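# Eject pipette tip into bin, then rehang the pipette

## Task

Remove the used tip from the pipette (a tip-ejector button sits next to the plunger) and get it into the waste bin. The tip may be released to drop only once at least half its length is lower than the bin's rim; any drop from higher fails immediately. The bin must remain upright. Apart from the pipette and the bin, the tip must touch nothing, or the task fails immediately. Afterwards return the pipette to its rack, hanging by its finger rest, upright and at its original hanging height. Everything must stay in place on its own at the end; anything the robot is still holding in position does not count.

## Robot and tools

Robot: one six-joint arm (UR7e-style; joints in order shoulder pan, shoulder lift, elbow, wrist 1, wrist 2, wrist 3) carrying a right-handed, 16-motor four-digit hand (index, middle, ring, thumb). There is only one arm, so every row commands that arm and its hand.

Frames. Scene frame: origin on the table top below the arm base, +z up, +y to the left when facing along +x. Result poses (end_effector_position in m, end_effector_quat_wxyz) and velocities are in this frame. The hand point sits in front of the palm where thumb tip meets index and middle tips. Its own axes: +z points along straightened fingers toward the tips, +x runs across the palm away from the thumb, +y points out of the palm face (the face is at y = -0.062 m). Straight finger knuckles are at z = -0.017 m, tips 0.139 m beyond; bending moves tips toward +y. A rigid mast on the palm side at the wrist (x +0.05 to +0.10, z -0.16 to -0.11, up to y = +0.06) can collide. Only the rubber digit caps grip well.

The row (24 numbers, each -1 to 1), used by both execute_actions and move:
1-6: dx, dy, dz, rx, ry, rz. An offset, not a pose, expressed in the hand point's own axes, measured from the hand point pose in the most recent result that reports it (before any such result in the scene, and for second and later calls within one reply, from where the robot is as the action begins). Scale: 1.0 = 0.6 m for position, 180 degrees for rotation; rx, ry, rz form one rotation vector. Every row in an action is measured from that same base pose, not chained. All zeros is not a pause: it pulls the arm back to the base pose.
7-22: absolute hinge goals for index_mcp, index_abd, index_pip, index_dip, middle_mcp, middle_abd, middle_pip, middle_dip, ring_mcp, ring_abd, ring_pip, ring_dip, thumb_cmc, thumb_axl, thumb_mcp, thumb_ipl, mapped linearly between each hinge's stops. Straight values: _mcp +0.75, _abd 0.00, _pip +0.58, _dip +0.70, thumb_cmc +0.71, thumb_axl +0.68, thumb_mcp +0.23, thumb_ipl +0.17. Toward -1 the finger hinges curl toward the palm (abd swings away from the thumb), thumb_cmc brings the thumb round in front of the palm, thumb_axl rolls it, thumb_mcp/ipl bend it (toward +z with axl straight, along the cmc swing direction at axl about -0.40).
23: current_limit, -1 to +1 maps 0 to 550 mA (min 11 mA); low values also slow fingers and may not lift them. 24: speed, finger set-point rate (speed+1)/2 of 5.9 rad/s. Starting values +0.4 and -0.6; the last values sent persist.

Tools.
execute_actions {actions: [...], pictures?}: the list holds one item or none. Empty list: just report state (with pictures). Action: {rows: 1 to 15 rows, steps: up to 15, default 15}, each row one 1/30 s step, last row repeated; needs at least 5 steps. Wait: {steps: up to 300}, counted from the previous result, reply time included. Pictures come only with an empty list or pictures: true.
move {target: one row, speed: 0.002-0.5 m/s (default 0.25; turning up to twice that in rad/s), stop_force: optional 9-40 N}: straight path toward the offset pose, 0.5 to 10 s; hand numbers applied at the start. It does not avoid obstacles and can overshoot speed near full extension. stop_force ends the path when push against the motion exceeds it; then the arm backs off 2 steps and holds. Only usable after 0.2 s of scene time, unreliable on rotating moves, and omit it when backing away from a contact. Result adds a move: line: done, off_target, moving, held, fault or contact; limits=paced (pose clipped) or limits=held (steps blocked).
wait {seconds: 0-10}: let time pass, nothing new sent.
zoom_image {camera, region [x0,y0,x1,y1] pixels, max 504x504}: closer look at the latest image. Cameras: cam_head_left, cam_head_right, cam_high, cam_low (672x504), cam_wrist (616x616 fisheye). Calibration matrices are supplied per camera.
read_manual {section: "licences"}: licence text only.


Motion facts. Each step the commanded pose is clipped to 100 mm and 16 degrees from the measured pose; position has priority over orientation; commands lag about 0.17 s. After an action the arm only continues to the last clipped pose, so check the result and send the remainder. The last 5 steps of each action run after its result, during your reply time.

Results. State line with pose, velocities, joint positions and torques, Wrist force/torque in hand-point axes (noisy, offset up to 4 N, saturates near 50 N). "Hand target" shows where the controller is heading. HELD marks steps not sent; "pose unreachable" means the clearance check intervened. Per motor: hand_goal, hand_measured, hand_current_ma, hand_state (moving, goal, blocked, overload). A grip holds only while goals lie past the object's surface; repeating hand_goal keeps it, repeating hand_measured loosens it.

Avoid: current of 495 mA or more for 5 s shuts a motor off for 10 s (the held object may drop). Contact torque over limits (wrist joints 24.3 N m, others 130) or any external force of 150 N triggers a 10 s stop that skips the rest of the call and loses hand commands. The arm is stiff: aim only slightly past a firm contact, go slowly, and prefer stop_force when pressing (e.g. the ejector button). Motor overheating (warning at 70 °C, brakes at 85 °C) from long holds. Never knock items off the table, tip the bin, let the tip touch anything but pipette and bin, or drop things from height.

Each tool is called after "Request:" by a JSON object that holds its "fn" and its "kwargs".

## Session

I'll start by looking at the current state.

Request:
{"fn": "execute_actions", "kwargs": {"actions": []}}

Scene clock: 0.00 s of 9600.00 s.
end_effector_position=(+0.7454, -0.4267, +0.2417) hand_goal=(+0.754, +0.000, +0.576, +0.696, +0.754, +0.000, +0.576, +0.696, +0.754, +0.000, +0.576, +0.696, +0.714, +0.678, +0.226, +0.168) hand_measured=(+0.754, +0.000, +0.576, +0.696, +0.754, +0.000, +0.576, +0.696, +0.754, +0.000, +0.576, +0.696, +0.714, +0.678, +0.226, +0.168) hand_current_ma=(+0, +0, +0, +0, +0, +0, +0, +0, +0, +0, +0, +0, +0, +0, +0, +0) hand_state=(goal, goal, goal, goal, goal, goal, goal, goal, goal, goal, goal, goal, goal, goal, goal, goal) hand_current_limit=0.40 hand_speed=-0.60 end_effector_quat_wxyz=(+0.070, +0.815, +0.546, -0.180) end_effector_velocity=(-0.000, +0.000, -0.001) end_effector_angular_velocity=(+0.002, +0.000, -0.001)
Joint positions: [-0.525 -0.806  1.073 -1.826 -1.952 -0.177]
Joint velocities: [-0.001  0.     0.002 -0.     0.001  0.   ]
Joint torques (N m, as the arm reports them, + toward a larger angle): no reading
Motor temperatures (°C, as the motors report them): [34 35 32 40 36 42]
Wrist force (N, on the end effector, along its own x y z axes, offset not removed): no reading
Wrist torque (N m, same axes, about the end effector's origin, offset not removed): no reading
Hand target: +0.745, -0.427, +0.242; +0.070, +0.815, +0.546, -0.180

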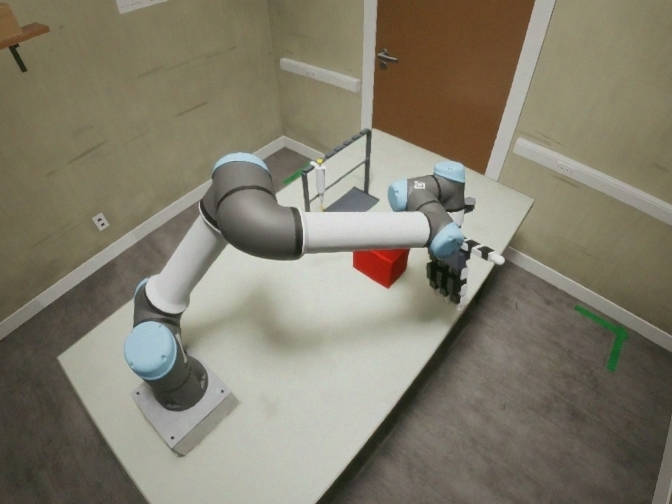

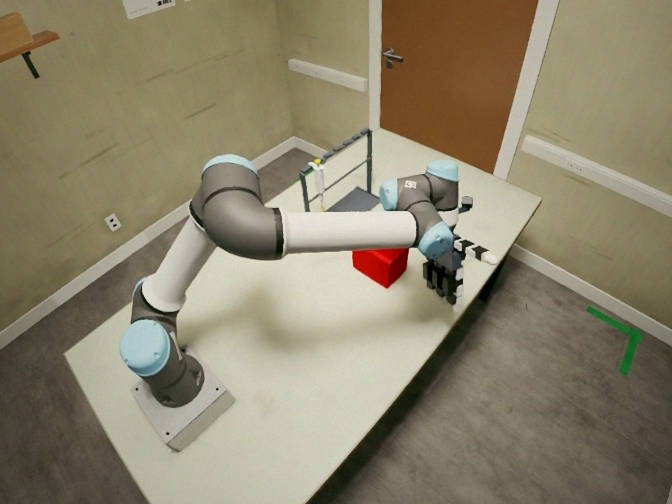

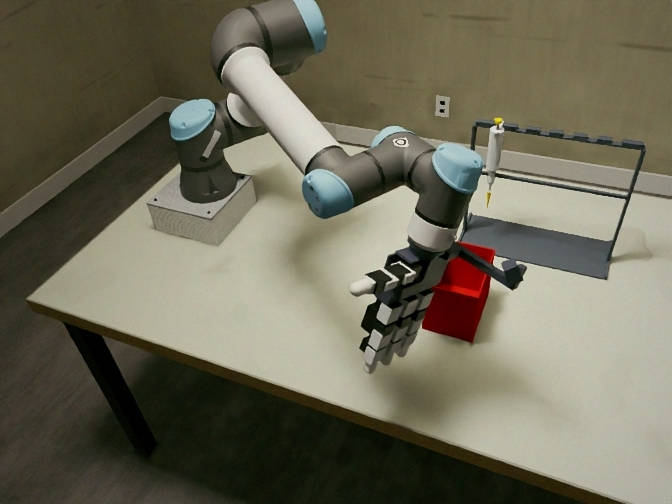

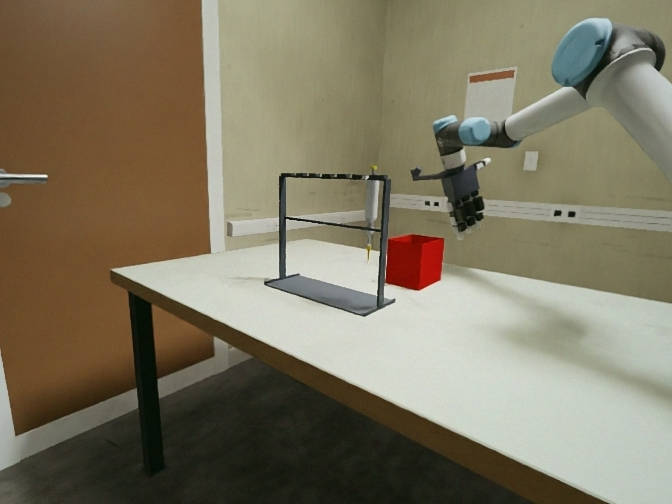

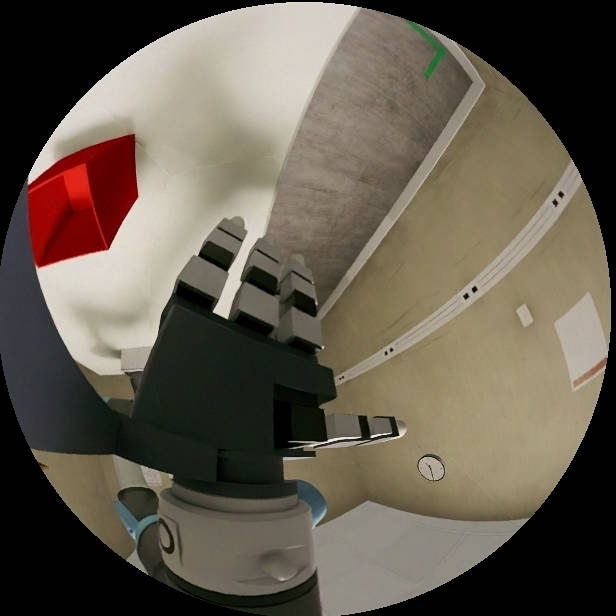

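Request:
{"fn": "zoom_image", "kwargs": {"camera": "cam_high", "region": [440, 100, 660, 290]}}

Request:
{"fn": "zoom_image", "kwargs": {"camera": "cam_low", "region": [260, 150, 460, 320]}}

Request:
{"fn": "zoom_image", "kwargs": {"camera": "cam_head_left", "region": [280, 120, 420, 230]}}

Region (440, 100, 660, 290) of cam_high's 672x504 image, scaled by 2.291, with more detail than that image has; it fills the top 435 rows of this view, and the rest is white.

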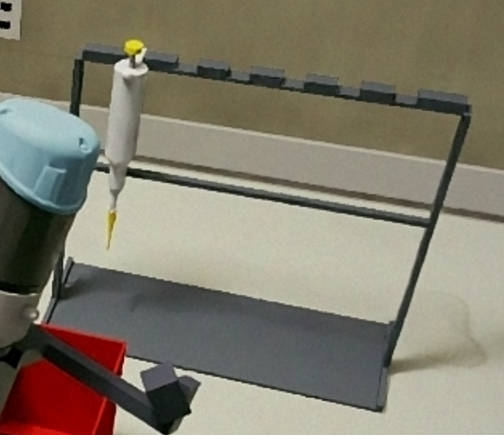

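Region (260, 150, 460, 320) of cam_low's 672x504 image, scaled by 2.520, with more detail than that image has; it fills the top 428 rows of this view, and the rest is white.

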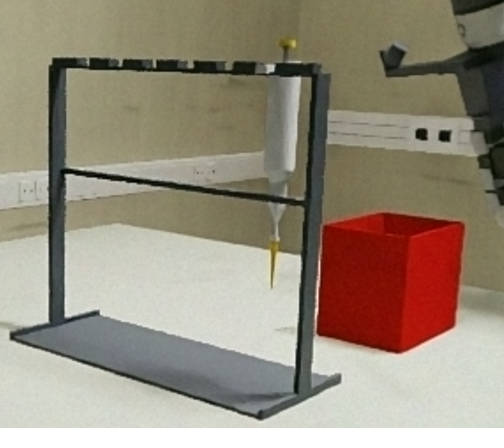

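Region (280, 120, 420, 230) of cam_head_left's 672x504 image, scaled by 3.600, with more detail than that image has; it fills the top 396 rows of this view, and the rest is white.

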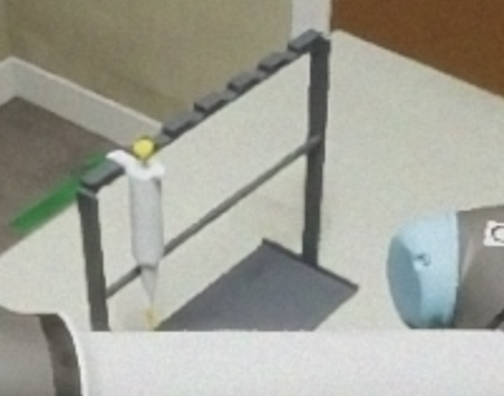

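Request:
{"fn": "zoom_image", "kwargs": {"camera": "cam_high", "region": [470, 108, 530, 168]}}

Request:
{"fn": "zoom_image", "kwargs": {"camera": "cam_low", "region": [345, 155, 405, 215]}}

Request:
{"fn": "zoom_image", "kwargs": {"camera": "cam_head_left", "region": [295, 150, 345, 200]}}

Request:
{"fn": "zoom_image", "kwargs": {"camera": "cam_head_right", "region": [295, 150, 345, 200]}}

Region (470, 108, 530, 168) of cam_high's 672x504 image, scaled by 8.400, with more detail than that image has.

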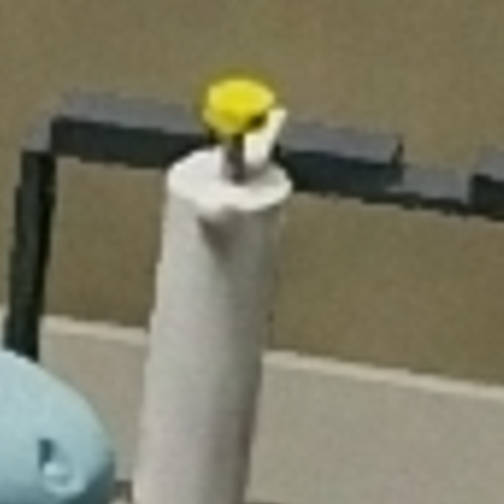

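Region (345, 155, 405, 215) of cam_low's 672x504 image, scaled by 8.400, with more detail than that image has.

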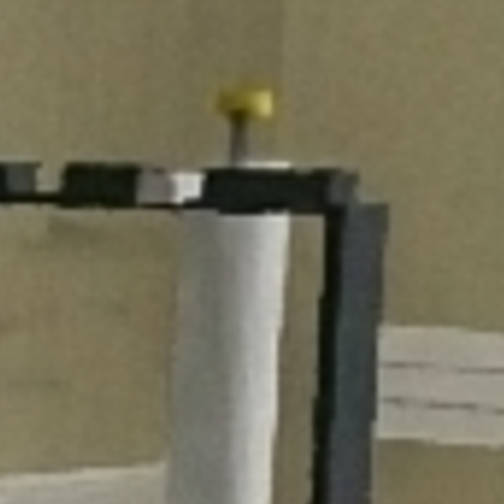

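Region (295, 150, 345, 200) of cam_head_left's 672x504 image, scaled by 10.080, with more detail than that image has.

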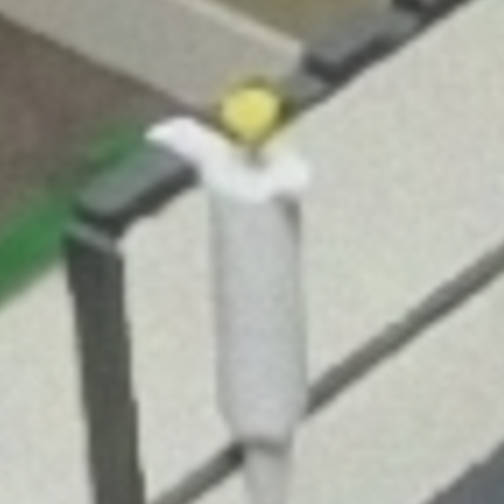

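Region (295, 150, 345, 200) of cam_head_right's 672x504 image, scaled by 10.080, with more detail than that image has.

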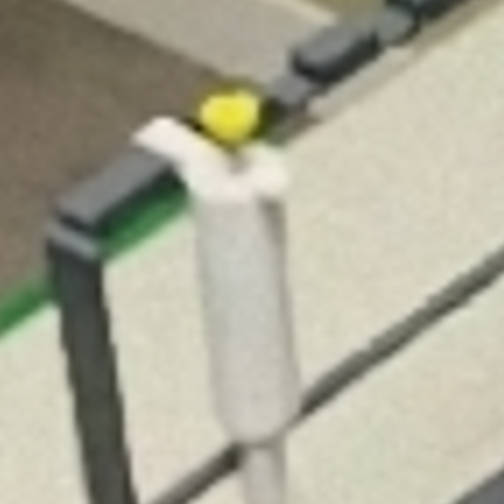

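Request:
{"fn": "move", "kwargs": {"target": [0.1478,-0.3917,-0.3085,-0.5575,-0.2667,-0.3557,0.754,0,0.576,0.696,0.754,0,0.576,0.696,0.754,0,0.576,0.696,0.714,0.678,0.226,0.168,0.4,-0.6], "speed": 0.25}}

Scene clock: 15.30 s of 9600.00 s.
end_effector_position=(+0.6000, -0.2001, +0.3995) hand_goal=(+0.754, +0.000, +0.576, +0.696, +0.754, +0.000, +0.576, +0.696, +0.754, +0.000, +0.576, +0.696, +0.714, +0.678, +0.226, +0.168) hand_measured=(+0.754, -0.002, +0.576, +0.696, +0.754, -0.002, +0.576, +0.696, +0.754, -0.002, +0.576, +0.696, +0.716, +0.678, +0.224, +0.168) hand_current_ma=(+2, -13, +4, +0, +1, -12, +4, +0, +1, -12, +4, +0, +7, -4, -15, -2) hand_state=(goal, goal, goal, goal, goal, goal, goal, goal, goal, goal, goal, goal, goal, goal, goal, goal) hand_current_limit=0.40 hand_speed=-0.60 end_effector_quat_wxyz=(+0.707, -0.000, +0.707, +0.001) end_effector_velocity=(-0.001, +0.001, +0.001) end_effector_angular_velocity=(-0.004, -0.005, +0.009)
Joint positions: [-0.906 -0.982  1.98  -4.152 -0.619 -1.556]
Joint velocities: [-0.001  0.003 -0.006 -0.006  0.01   0.004]
Joint torques (N m, as the arm reports them, + toward a larger angle): [-12.49 -28.01 -20.15  -3.04   1.23   1.55]
Motor temperatures (°C, as the motors report them): [34 35 32 40 36 42]
Wrist force (N, on the end effector, along its own x y z axes, offset not removed): [-1.8 -2.6 2.6]
Wrist torque (N m, same axes, about the end effector's origin, offset not removed): [-0.42 0.17 -0.40]
Hand target: +0.600, -0.200, +0.400; +0.707, -0.001, +0.707, +0.001
Off the commanded pose: 0.000 m, 0 deg.
Kept back: nothing.
After step 90, 7.33 s passed at rest.
move: done
camera_calibration (this result's frames):
cam_wrist: T_world_to_cam=[[-0.0606014, 0.622329, 0.780406, -0.124952], [-0.686829, -0.593321, 0.419804, 0.0884455], [0.724288, -0.510565, 0.46339, -0.596619], [0, 0, 0, 1]] pos_world=[0.485299, -0.174375, 0.336851]

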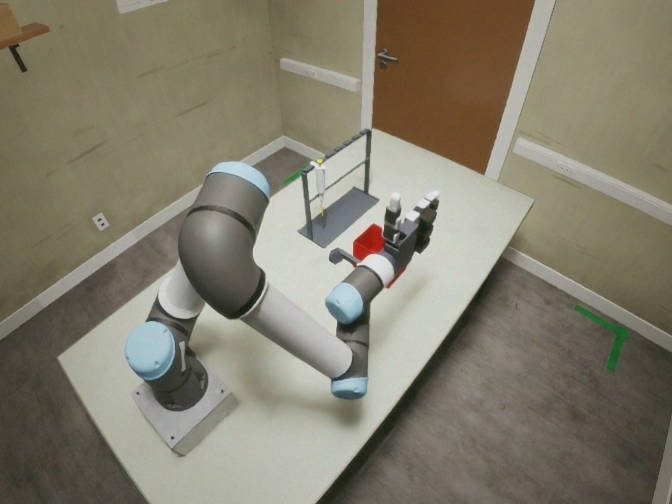

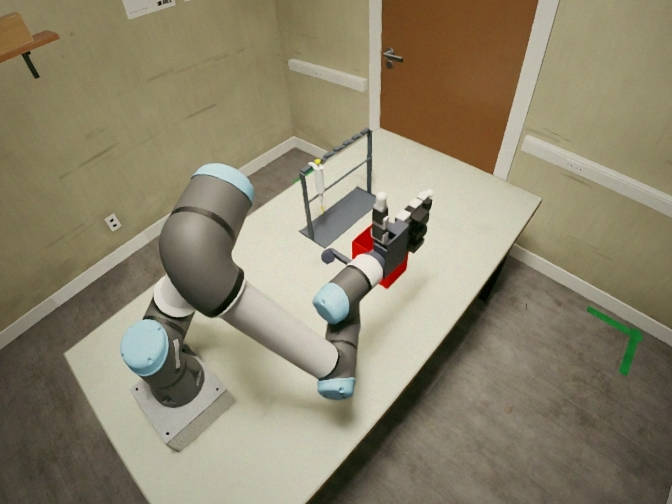

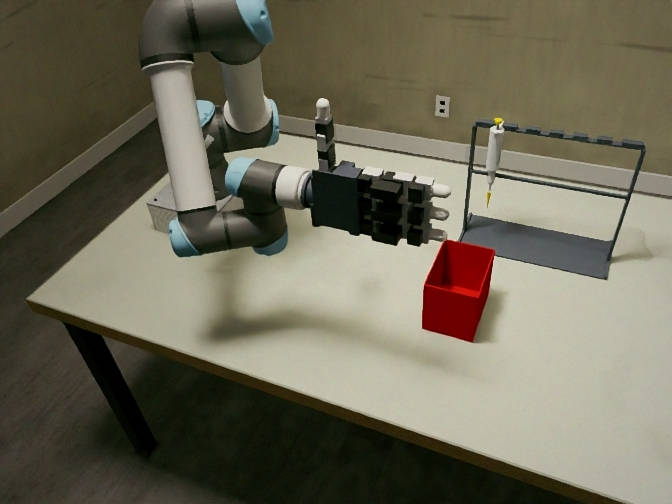

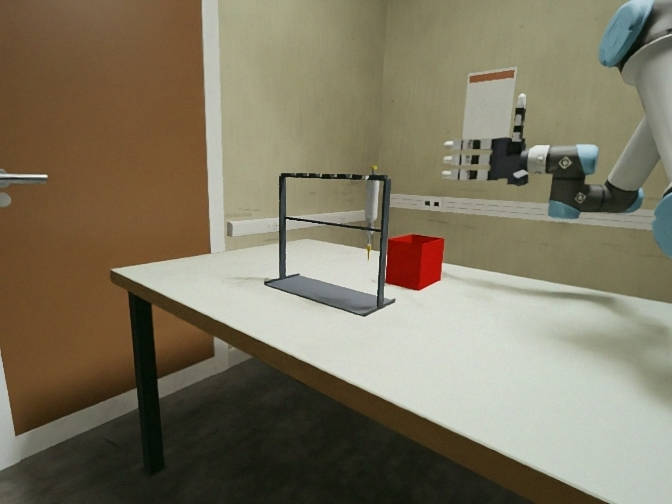

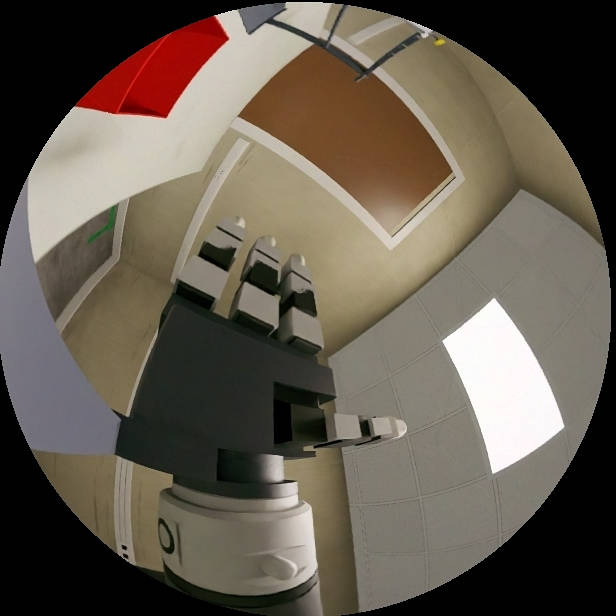

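Request:
{"fn": "zoom_image", "kwargs": {"camera": "cam_high", "region": [300, 90, 520, 350]}}

Request:
{"fn": "zoom_image", "kwargs": {"camera": "cam_low", "region": [430, 80, 560, 200]}}

Request:
{"fn": "zoom_image", "kwargs": {"camera": "cam_head_left", "region": [290, 140, 460, 300]}}

Region (300, 90, 520, 350) of cam_high's 672x504 image, scaled by 1.938, with more detail than that image has; it fills the left 426 columns of this view, and the rest is white.

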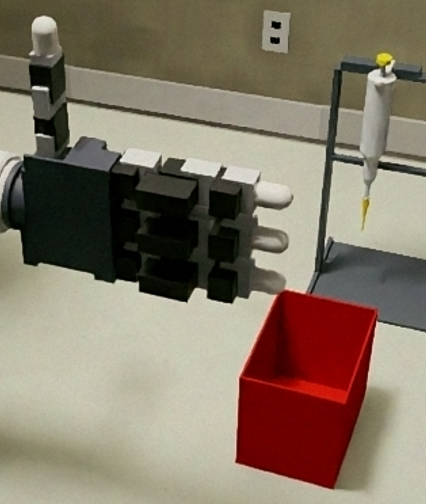

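Region (430, 80, 560, 200) of cam_low's 672x504 image, scaled by 3.877, with more detail than that image has; it fills the top 465 rows of this view, and the rest is white.

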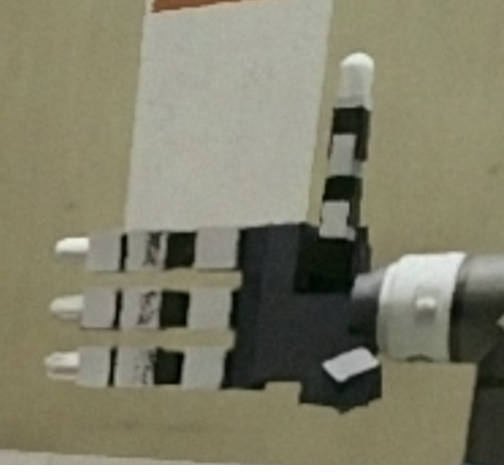

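Region (290, 140, 460, 300) of cam_head_left's 672x504 image, scaled by 2.965, with more detail than that image has; it fills the top 474 rows of this view, and the rest is white.

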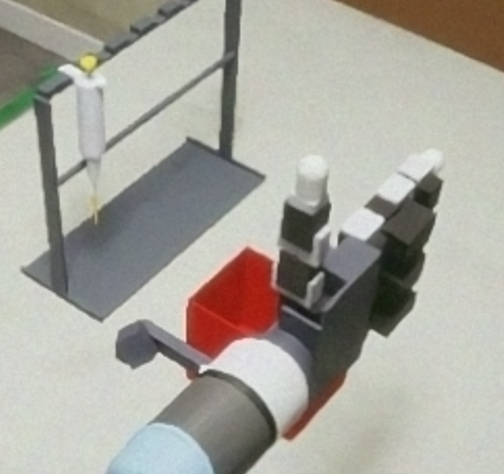

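Request:
{"fn": "move", "kwargs": {"target": [0.2333,0.3667,0.295,0,0,0,0.754,0,0.576,0.696,0.754,0,0.576,0.696,0.754,0,0.576,0.696,0.714,0.678,0.226,0.168,0.4,-0.6], "speed": 0.2}}

Scene clock: 19.30 s of 9600.00 s.
end_effector_position=(+0.7768, +0.0198, +0.2592) hand_goal=(+0.754, +0.000, +0.576, +0.696, +0.754, +0.000, +0.576, +0.696, +0.754, +0.000, +0.576, +0.696, +0.714, +0.678, +0.226, +0.168) hand_measured=(+0.754, -0.004, +0.576, +0.696, +0.754, -0.002, +0.576, +0.696, +0.754, -0.002, +0.576, +0.696, +0.716, +0.678, +0.224, +0.168) hand_current_ma=(+2, -14, +4, +0, +1, -13, +4, +0, +1, -13, +4, +0, +7, -4, -12, -2) hand_state=(goal, goal, goal, goal, goal, goal, goal, goal, goal, goal, goal, goal, goal, goal, goal, goal) hand_current_limit=0.40 hand_speed=-0.60 end_effector_quat_wxyz=(+0.707, -0.001, +0.707, +0.000) end_effector_velocity=(+0.001, +0.001, -0.000) end_effector_angular_velocity=(+0.000, -0.000, -0.000)
Joint positions: [-0.321 -0.584  1.678 -4.242 -1.204 -1.564]
Joint velocities: [ 0.003  0.003 -0.005  0.002 -0.003  0.   ]
Joint torques (N m, as the arm reports them, + toward a larger angle): [ 11.21 -39.76 -19.42  -0.33  -1.16   1.45]
Motor temperatures (°C, as the motors report them): [34 35 32 40 36 42]
Wrist force (N, on the end effector, along its own x y z axes, offset not removed): [-1.5 -1.2 1.0]
Wrist torque (N m, same axes, about the end effector's origin, offset not removed): [-0.27 0.16 -0.32]
Hand target: +0.777, +0.020, +0.259; +0.707, -0.001, +0.707, +0.000
Off the commanded pose: 0.001 m, 0 deg.
Kept back: nothing.
move: done
camera_calibration (this result's frames):
cam_wrist: T_world_to_cam=[[-0.0600158, 0.62309, 0.779844, -0.141887], [-0.686504, -0.592918, 0.420905, 0.398685], [0.724645, -0.510105, 0.463338, -0.54761], [0, 0, 0, 1]] pos_world=[0.662006, 0.0454566, 0.19657]

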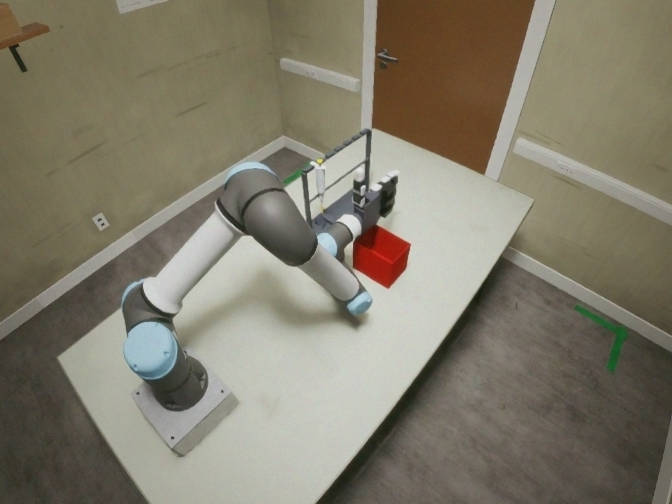

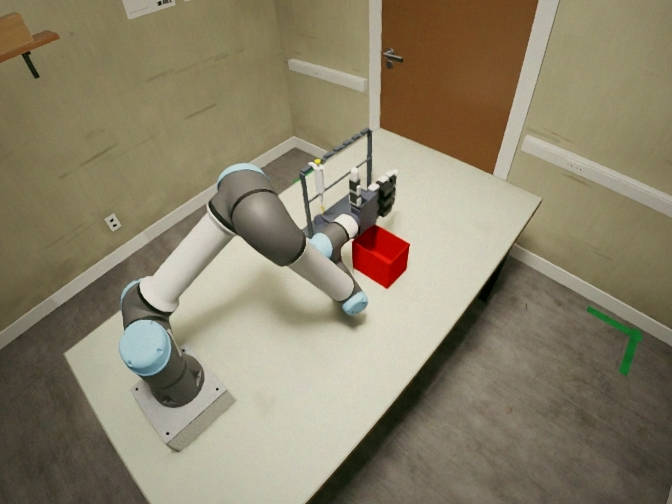

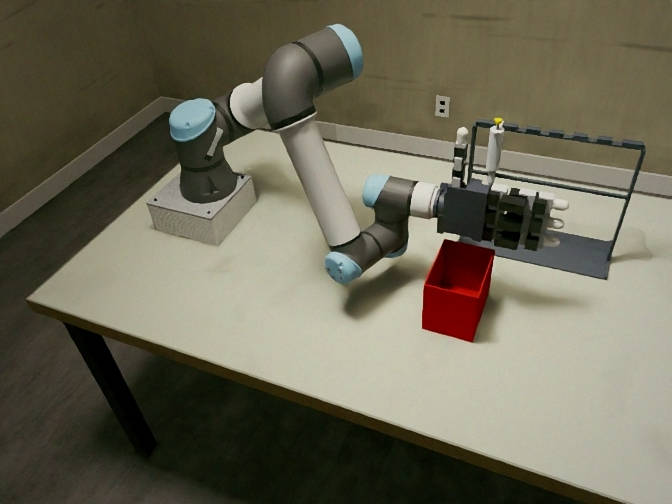

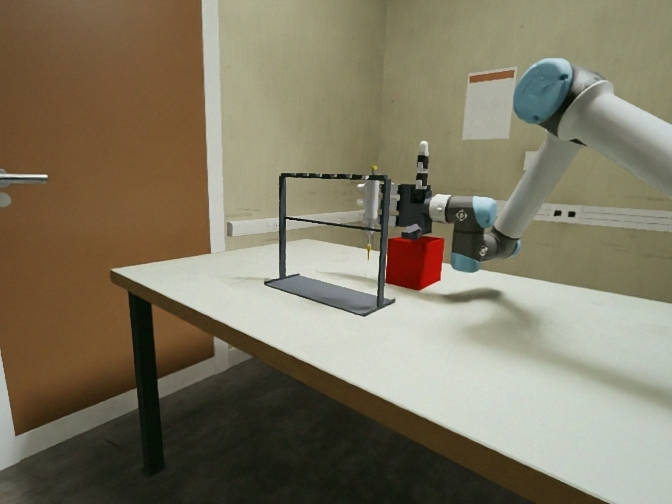

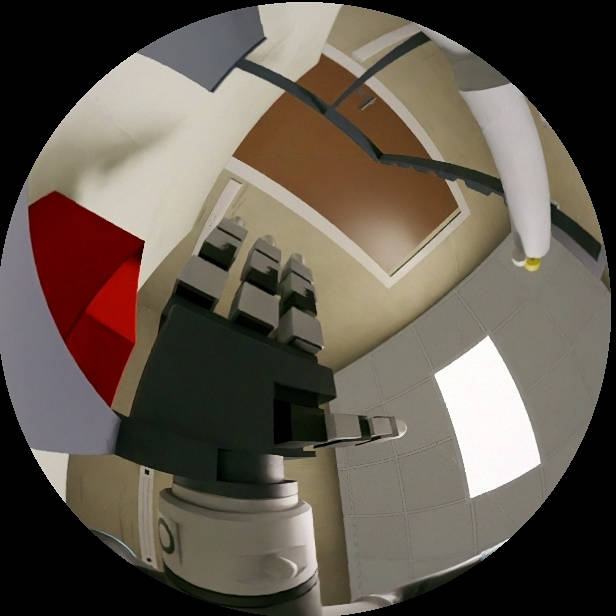

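Request:
{"fn": "zoom_image", "kwargs": {"camera": "cam_wrist", "region": [420, 20, 616, 300]}}

Request:
{"fn": "zoom_image", "kwargs": {"camera": "cam_low", "region": [340, 130, 470, 300]}}

Region (420, 20, 616, 300) of cam_wrist's 616x616 image, scaled by 1.800, with more detail than that image has; it fills the left 353 columns of this view, and the rest is white.

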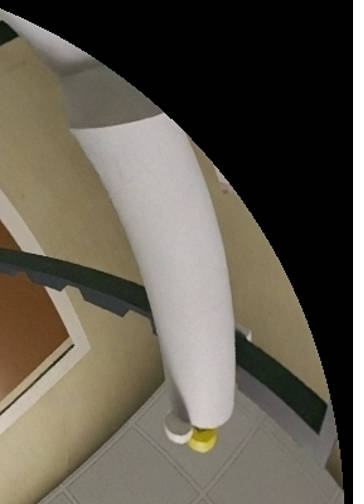

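Region (340, 130, 470, 300) of cam_low's 672x504 image, scaled by 2.965, with more detail than that image has; it fills the left 385 columns of this view, and the rest is white.

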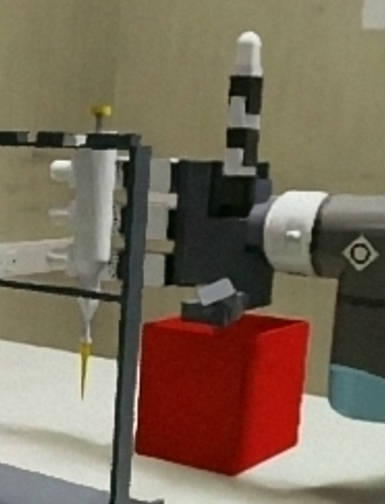

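Request:
{"fn": "move", "kwargs": {"target": [0.002,0.1337,-0.0403,-0.0833,0,0,0.754,0,0.576,0.696,0.754,0,0.576,0.696,0.98,0,0.65,0.696,0.714,0.678,0.226,0.168,0.4,-0.6], "speed": 0.1}}

Scene clock: 26.87 s of 9600.00 s.
end_effector_position=(+0.7525, +0.0998, +0.2579) hand_goal=(+0.754, +0.000, +0.576, +0.696, +0.754, +0.000, +0.576, +0.696, +0.980, +0.000, +0.650, +0.696, +0.714, +0.678, +0.226, +0.168) hand_measured=(+0.754, -0.004, +0.576, +0.696, +0.754, -0.002, +0.576, +0.696, +0.978, -0.002, +0.648, +0.696, +0.716, +0.678, +0.224, +0.168) hand_current_ma=(+2, -14, +4, +0, +1, -13, +4, +0, -13, -13, -14, +0, +7, -4, -12, -2) hand_state=(goal, goal, goal, goal, goal, goal, goal, goal, goal, goal, goal, goal, goal, goal, goal, goal) hand_current_limit=0.40 hand_speed=-0.60 end_effector_quat_wxyz=(+0.701, -0.093, +0.701, +0.093) end_effector_velocity=(-0.001, +0.002, +0.000) end_effector_angular_velocity=(-0.000, -0.001, +0.006)
Joint positions: [-0.276 -0.578  1.666 -4.238 -0.988 -1.564]
Joint velocities: [ 0.001  0.    -0.001 -0.     0.005  0.   ]
Joint torques (N m, as the arm reports them, + toward a larger angle): [ 12.19 -40.88 -18.43  -0.25   1.59   1.32]
Motor temperatures (°C, as the motors report them): [34 35 32 40 36 42]
Wrist force (N, on the end effector, along its own x y z axes, offset not removed): [-7.4 -4.7 3.5]
Wrist torque (N m, same axes, about the end effector's origin, offset not removed): [-0.95 1.04 -0.81]
Hand target: +0.752, +0.100, +0.258; +0.701, -0.093, +0.701, +0.093
Off the commanded pose: 0.000 m, 0 deg.
Kept back: nothing.
After step 90, 2.83 s passed at rest.
move: done
camera_calibration (this result's frames):
cam_wrist: T_world_to_cam=[[-0.218672, 0.586404, 0.779944, -0.0691724], [-0.510021, -0.750105, 0.420976, 0.312885], [0.831902, -0.305732, 0.463106, -0.589702], [0, 0, 0, 1]] pos_world=[0.635026, 0.094969, 0.195328]

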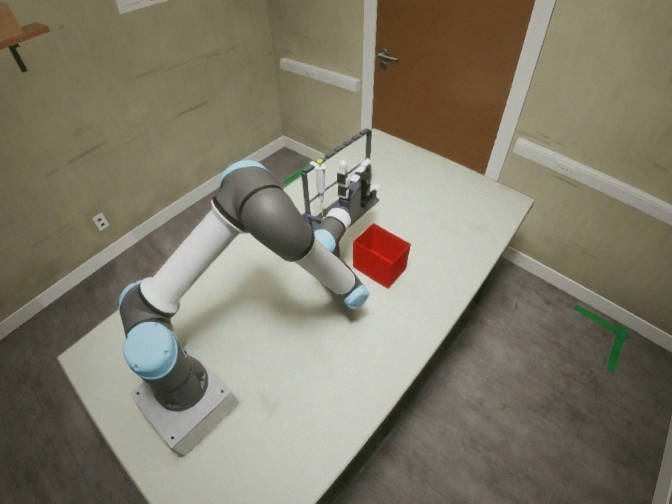

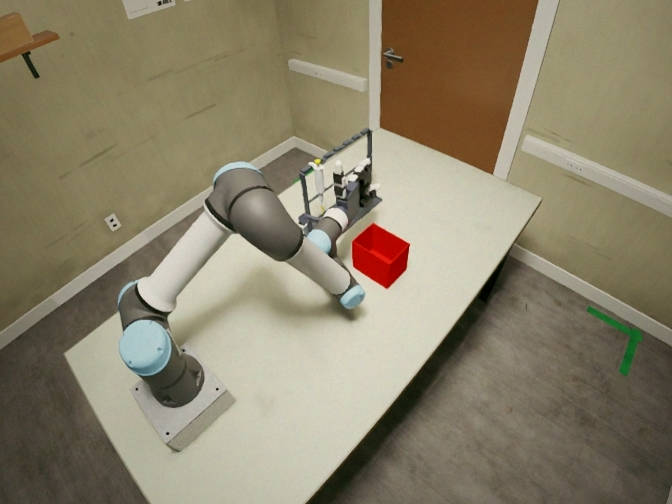

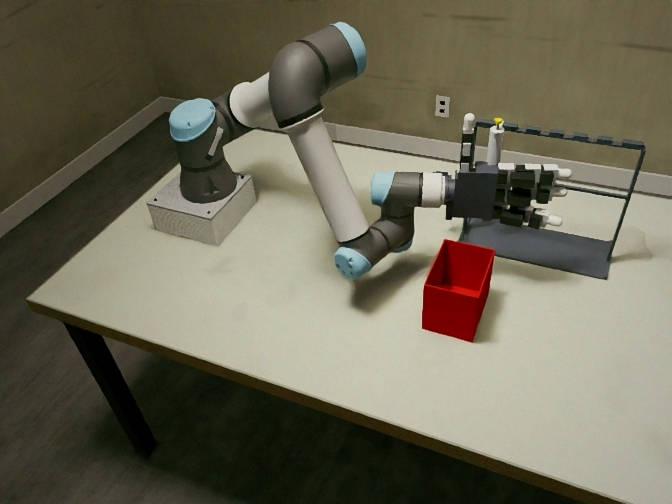

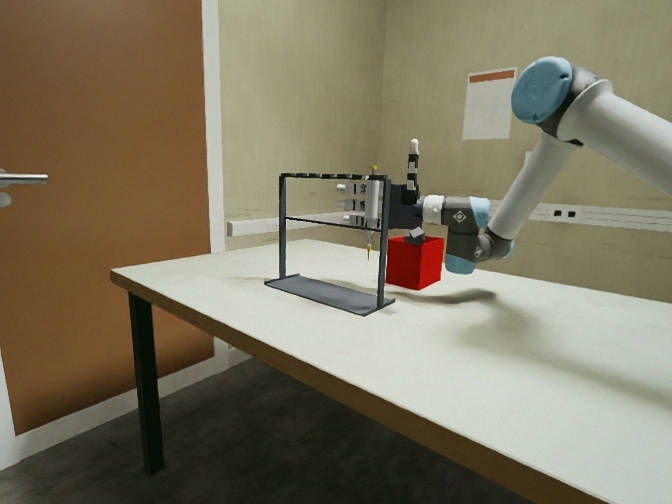

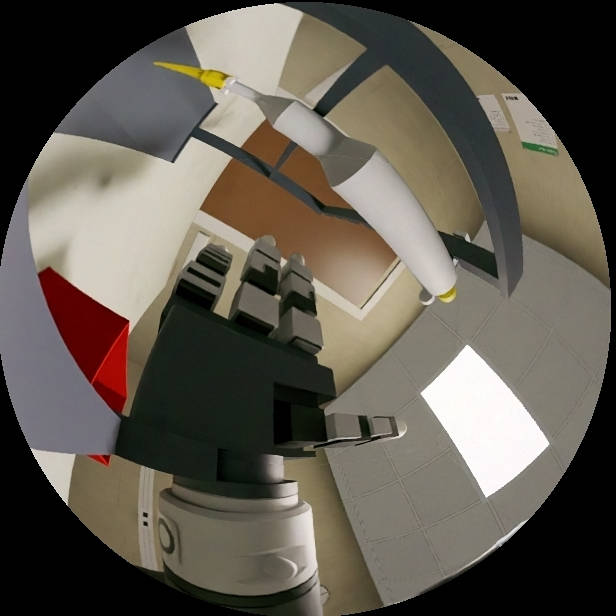

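Request:
{"fn": "zoom_image", "kwargs": {"camera": "cam_wrist", "region": [140, 30, 540, 330]}}

Request:
{"fn": "zoom_image", "kwargs": {"camera": "cam_wrist", "region": [390, 200, 540, 330]}}

Region (140, 30, 540, 330) of cam_wrist's 616x616 image, scaled by 1.260, with more detail than that image has; it fills the top 378 rows of this view, and the rest is white.

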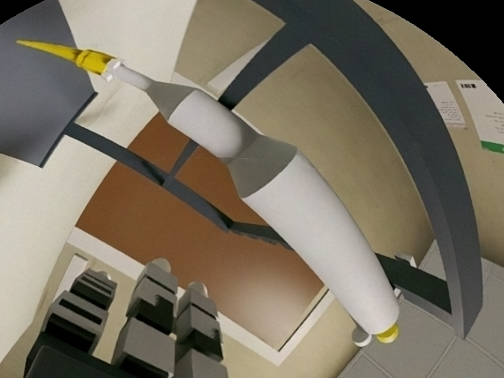

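Region (390, 200, 540, 330) of cam_wrist's 616x616 image, scaled by 3.360, with more detail than that image has; it fills the top 437 rows of this view, and the rest is white.

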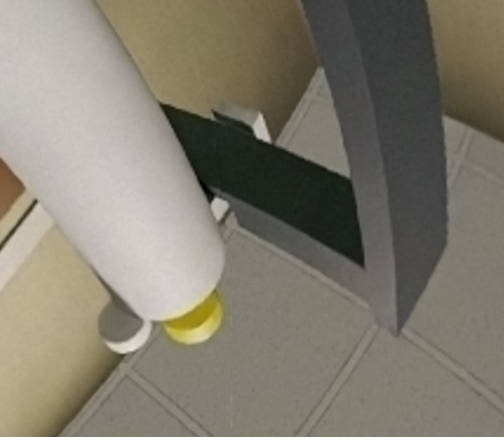

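Request:
{"fn": "move", "kwargs": {"target": [0.0083,0.1031,0.0339,0,0,0,0.754,0,0.576,0.696,0.754,0,0.576,0.696,0.98,0,0.65,0.696,0.714,0.678,0.226,0.168,0.4,-0.6], "speed": 0.05}}

Scene clock: 30.53 s of 9600.00 s.
end_effector_position=(+0.7561, +0.1646, +0.2528) hand_goal=(+0.754, +0.000, +0.576, +0.696, +0.754, +0.000, +0.576, +0.696, +0.980, +0.000, +0.650, +0.696, +0.714, +0.678, +0.226, +0.168) hand_measured=(+0.754, -0.004, +0.576, +0.696, +0.754, -0.002, +0.576, +0.696, +0.978, -0.002, +0.648, +0.696, +0.716, +0.678, +0.224, +0.168) hand_current_ma=(+2, -14, +4, +0, +1, -13, +4, +0, -12, -13, -14, +0, +7, -4, -12, -2) hand_state=(goal, goal, goal, goal, goal, goal, goal, goal, goal, goal, goal, goal, goal, goal, goal, goal) hand_current_limit=0.40 hand_speed=-0.60 end_effector_quat_wxyz=(+0.701, -0.093, +0.701, +0.092) end_effector_velocity=(+0.001, +0.002, +0.000) end_effector_angular_velocity=(-0.000, -0.000, -0.001)
Joint positions: [-0.158 -0.565  1.655 -4.239 -1.106 -1.565]
Joint velocities: [ 0.004  0.001 -0.002  0.001 -0.004 -0.   ]
Joint torques (N m, as the arm reports them, + toward a larger angle): [ 11.5  -40.91 -19.47  -0.37  -1.56  -1.75]
Motor temperatures (°C, as the motors report them): [34 35 32 40 36 42]
Wrist force (N, on the end effector, along its own x y z axes, offset not removed): [1.4 0.7 4.4]
Wrist torque (N m, same axes, about the end effector's origin, offset not removed): [-0.39 -0.10 0.05]
Hand target: +0.756, +0.165, +0.253; +0.701, -0.093, +0.701, +0.092
Off the commanded pose: 0.000 m, 0 deg.
Kept back: nothing.
move: done
camera_calibration (this result's frames):
cam_wrist: T_world_to_cam=[[-0.218631, 0.586591, 0.779815, -0.10242], [-0.509983, -0.75001, 0.421192, 0.365368], [0.831937, -0.305606, 0.463127, -0.570583], [0, 0, 0, 1]] pos_world=[0.638628, 0.159734, 0.190231]

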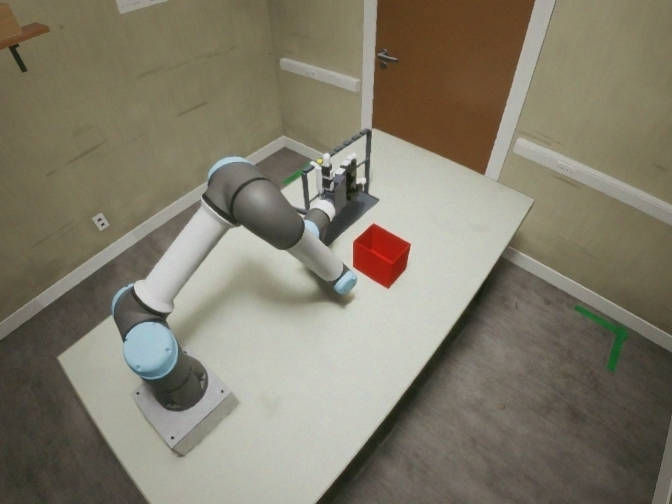

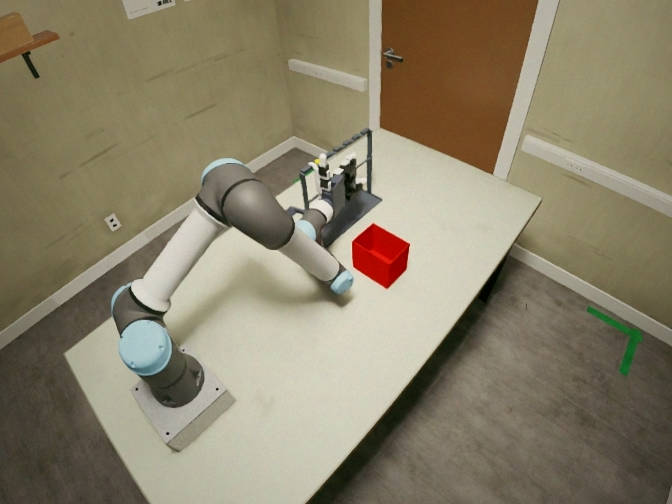

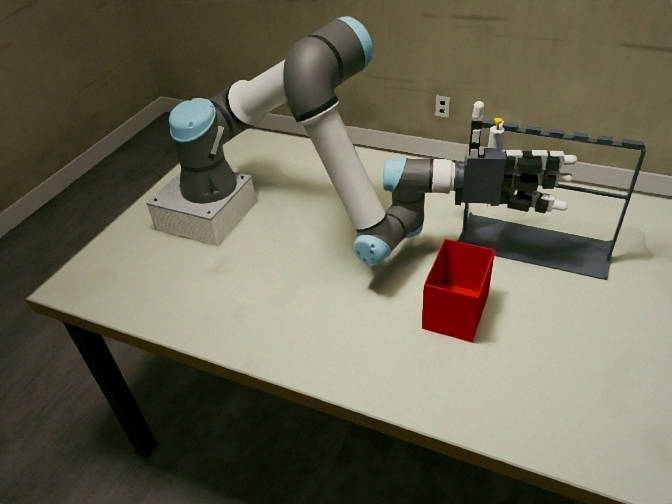

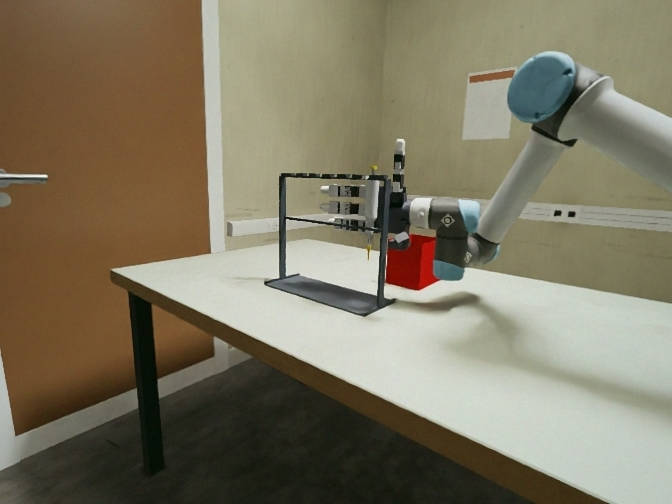

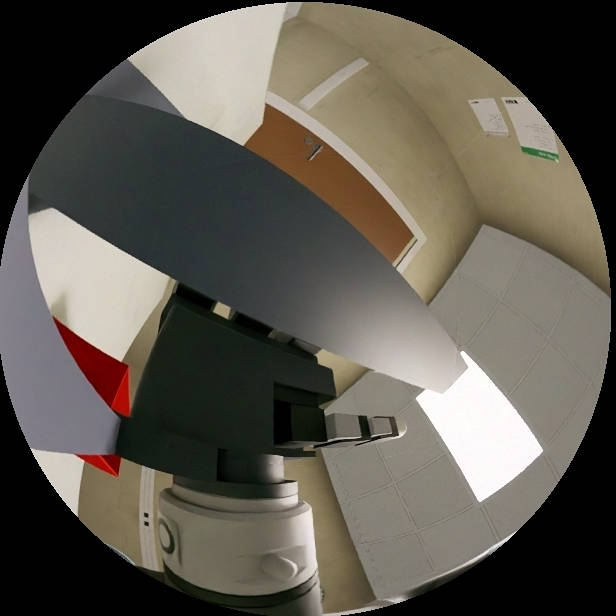

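Request:
{"fn": "zoom_image", "kwargs": {"camera": "cam_high", "region": [440, 90, 600, 230]}}

Request:
{"fn": "zoom_image", "kwargs": {"camera": "cam_low", "region": [310, 130, 440, 270]}}

Request:
{"fn": "zoom_image", "kwargs": {"camera": "cam_head_right", "region": [280, 140, 380, 240]}}

Region (440, 90, 600, 230) of cam_high's 672x504 image, scaled by 3.150, with more detail than that image has; it fills the top 441 rows of this view, and the rest is white.

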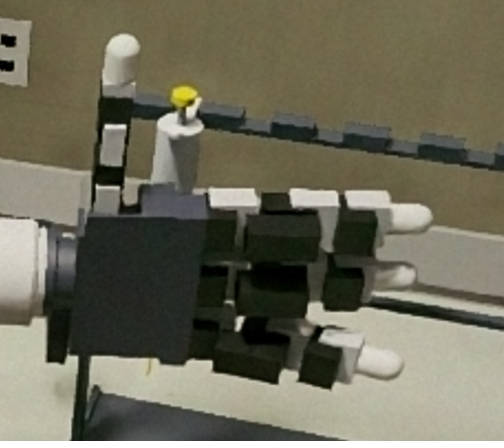

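Region (310, 130, 440, 270) of cam_low's 672x504 image, scaled by 3.600, with more detail than that image has; it fills the left 468 columns of this view, and the rest is white.

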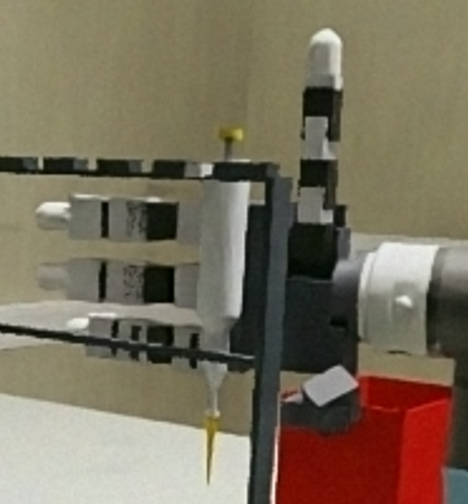

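Region (280, 140, 380, 240) of cam_head_right's 672x504 image, scaled by 5.040, with more detail than that image has.

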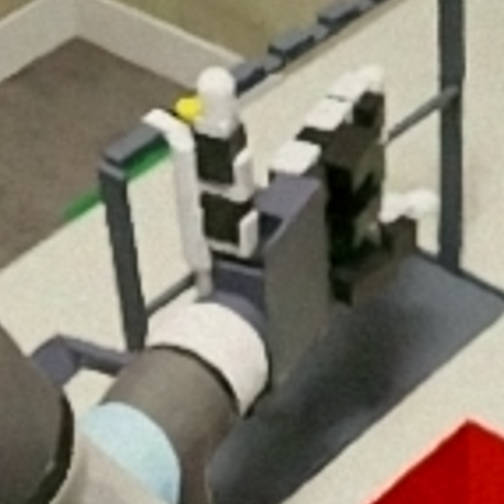

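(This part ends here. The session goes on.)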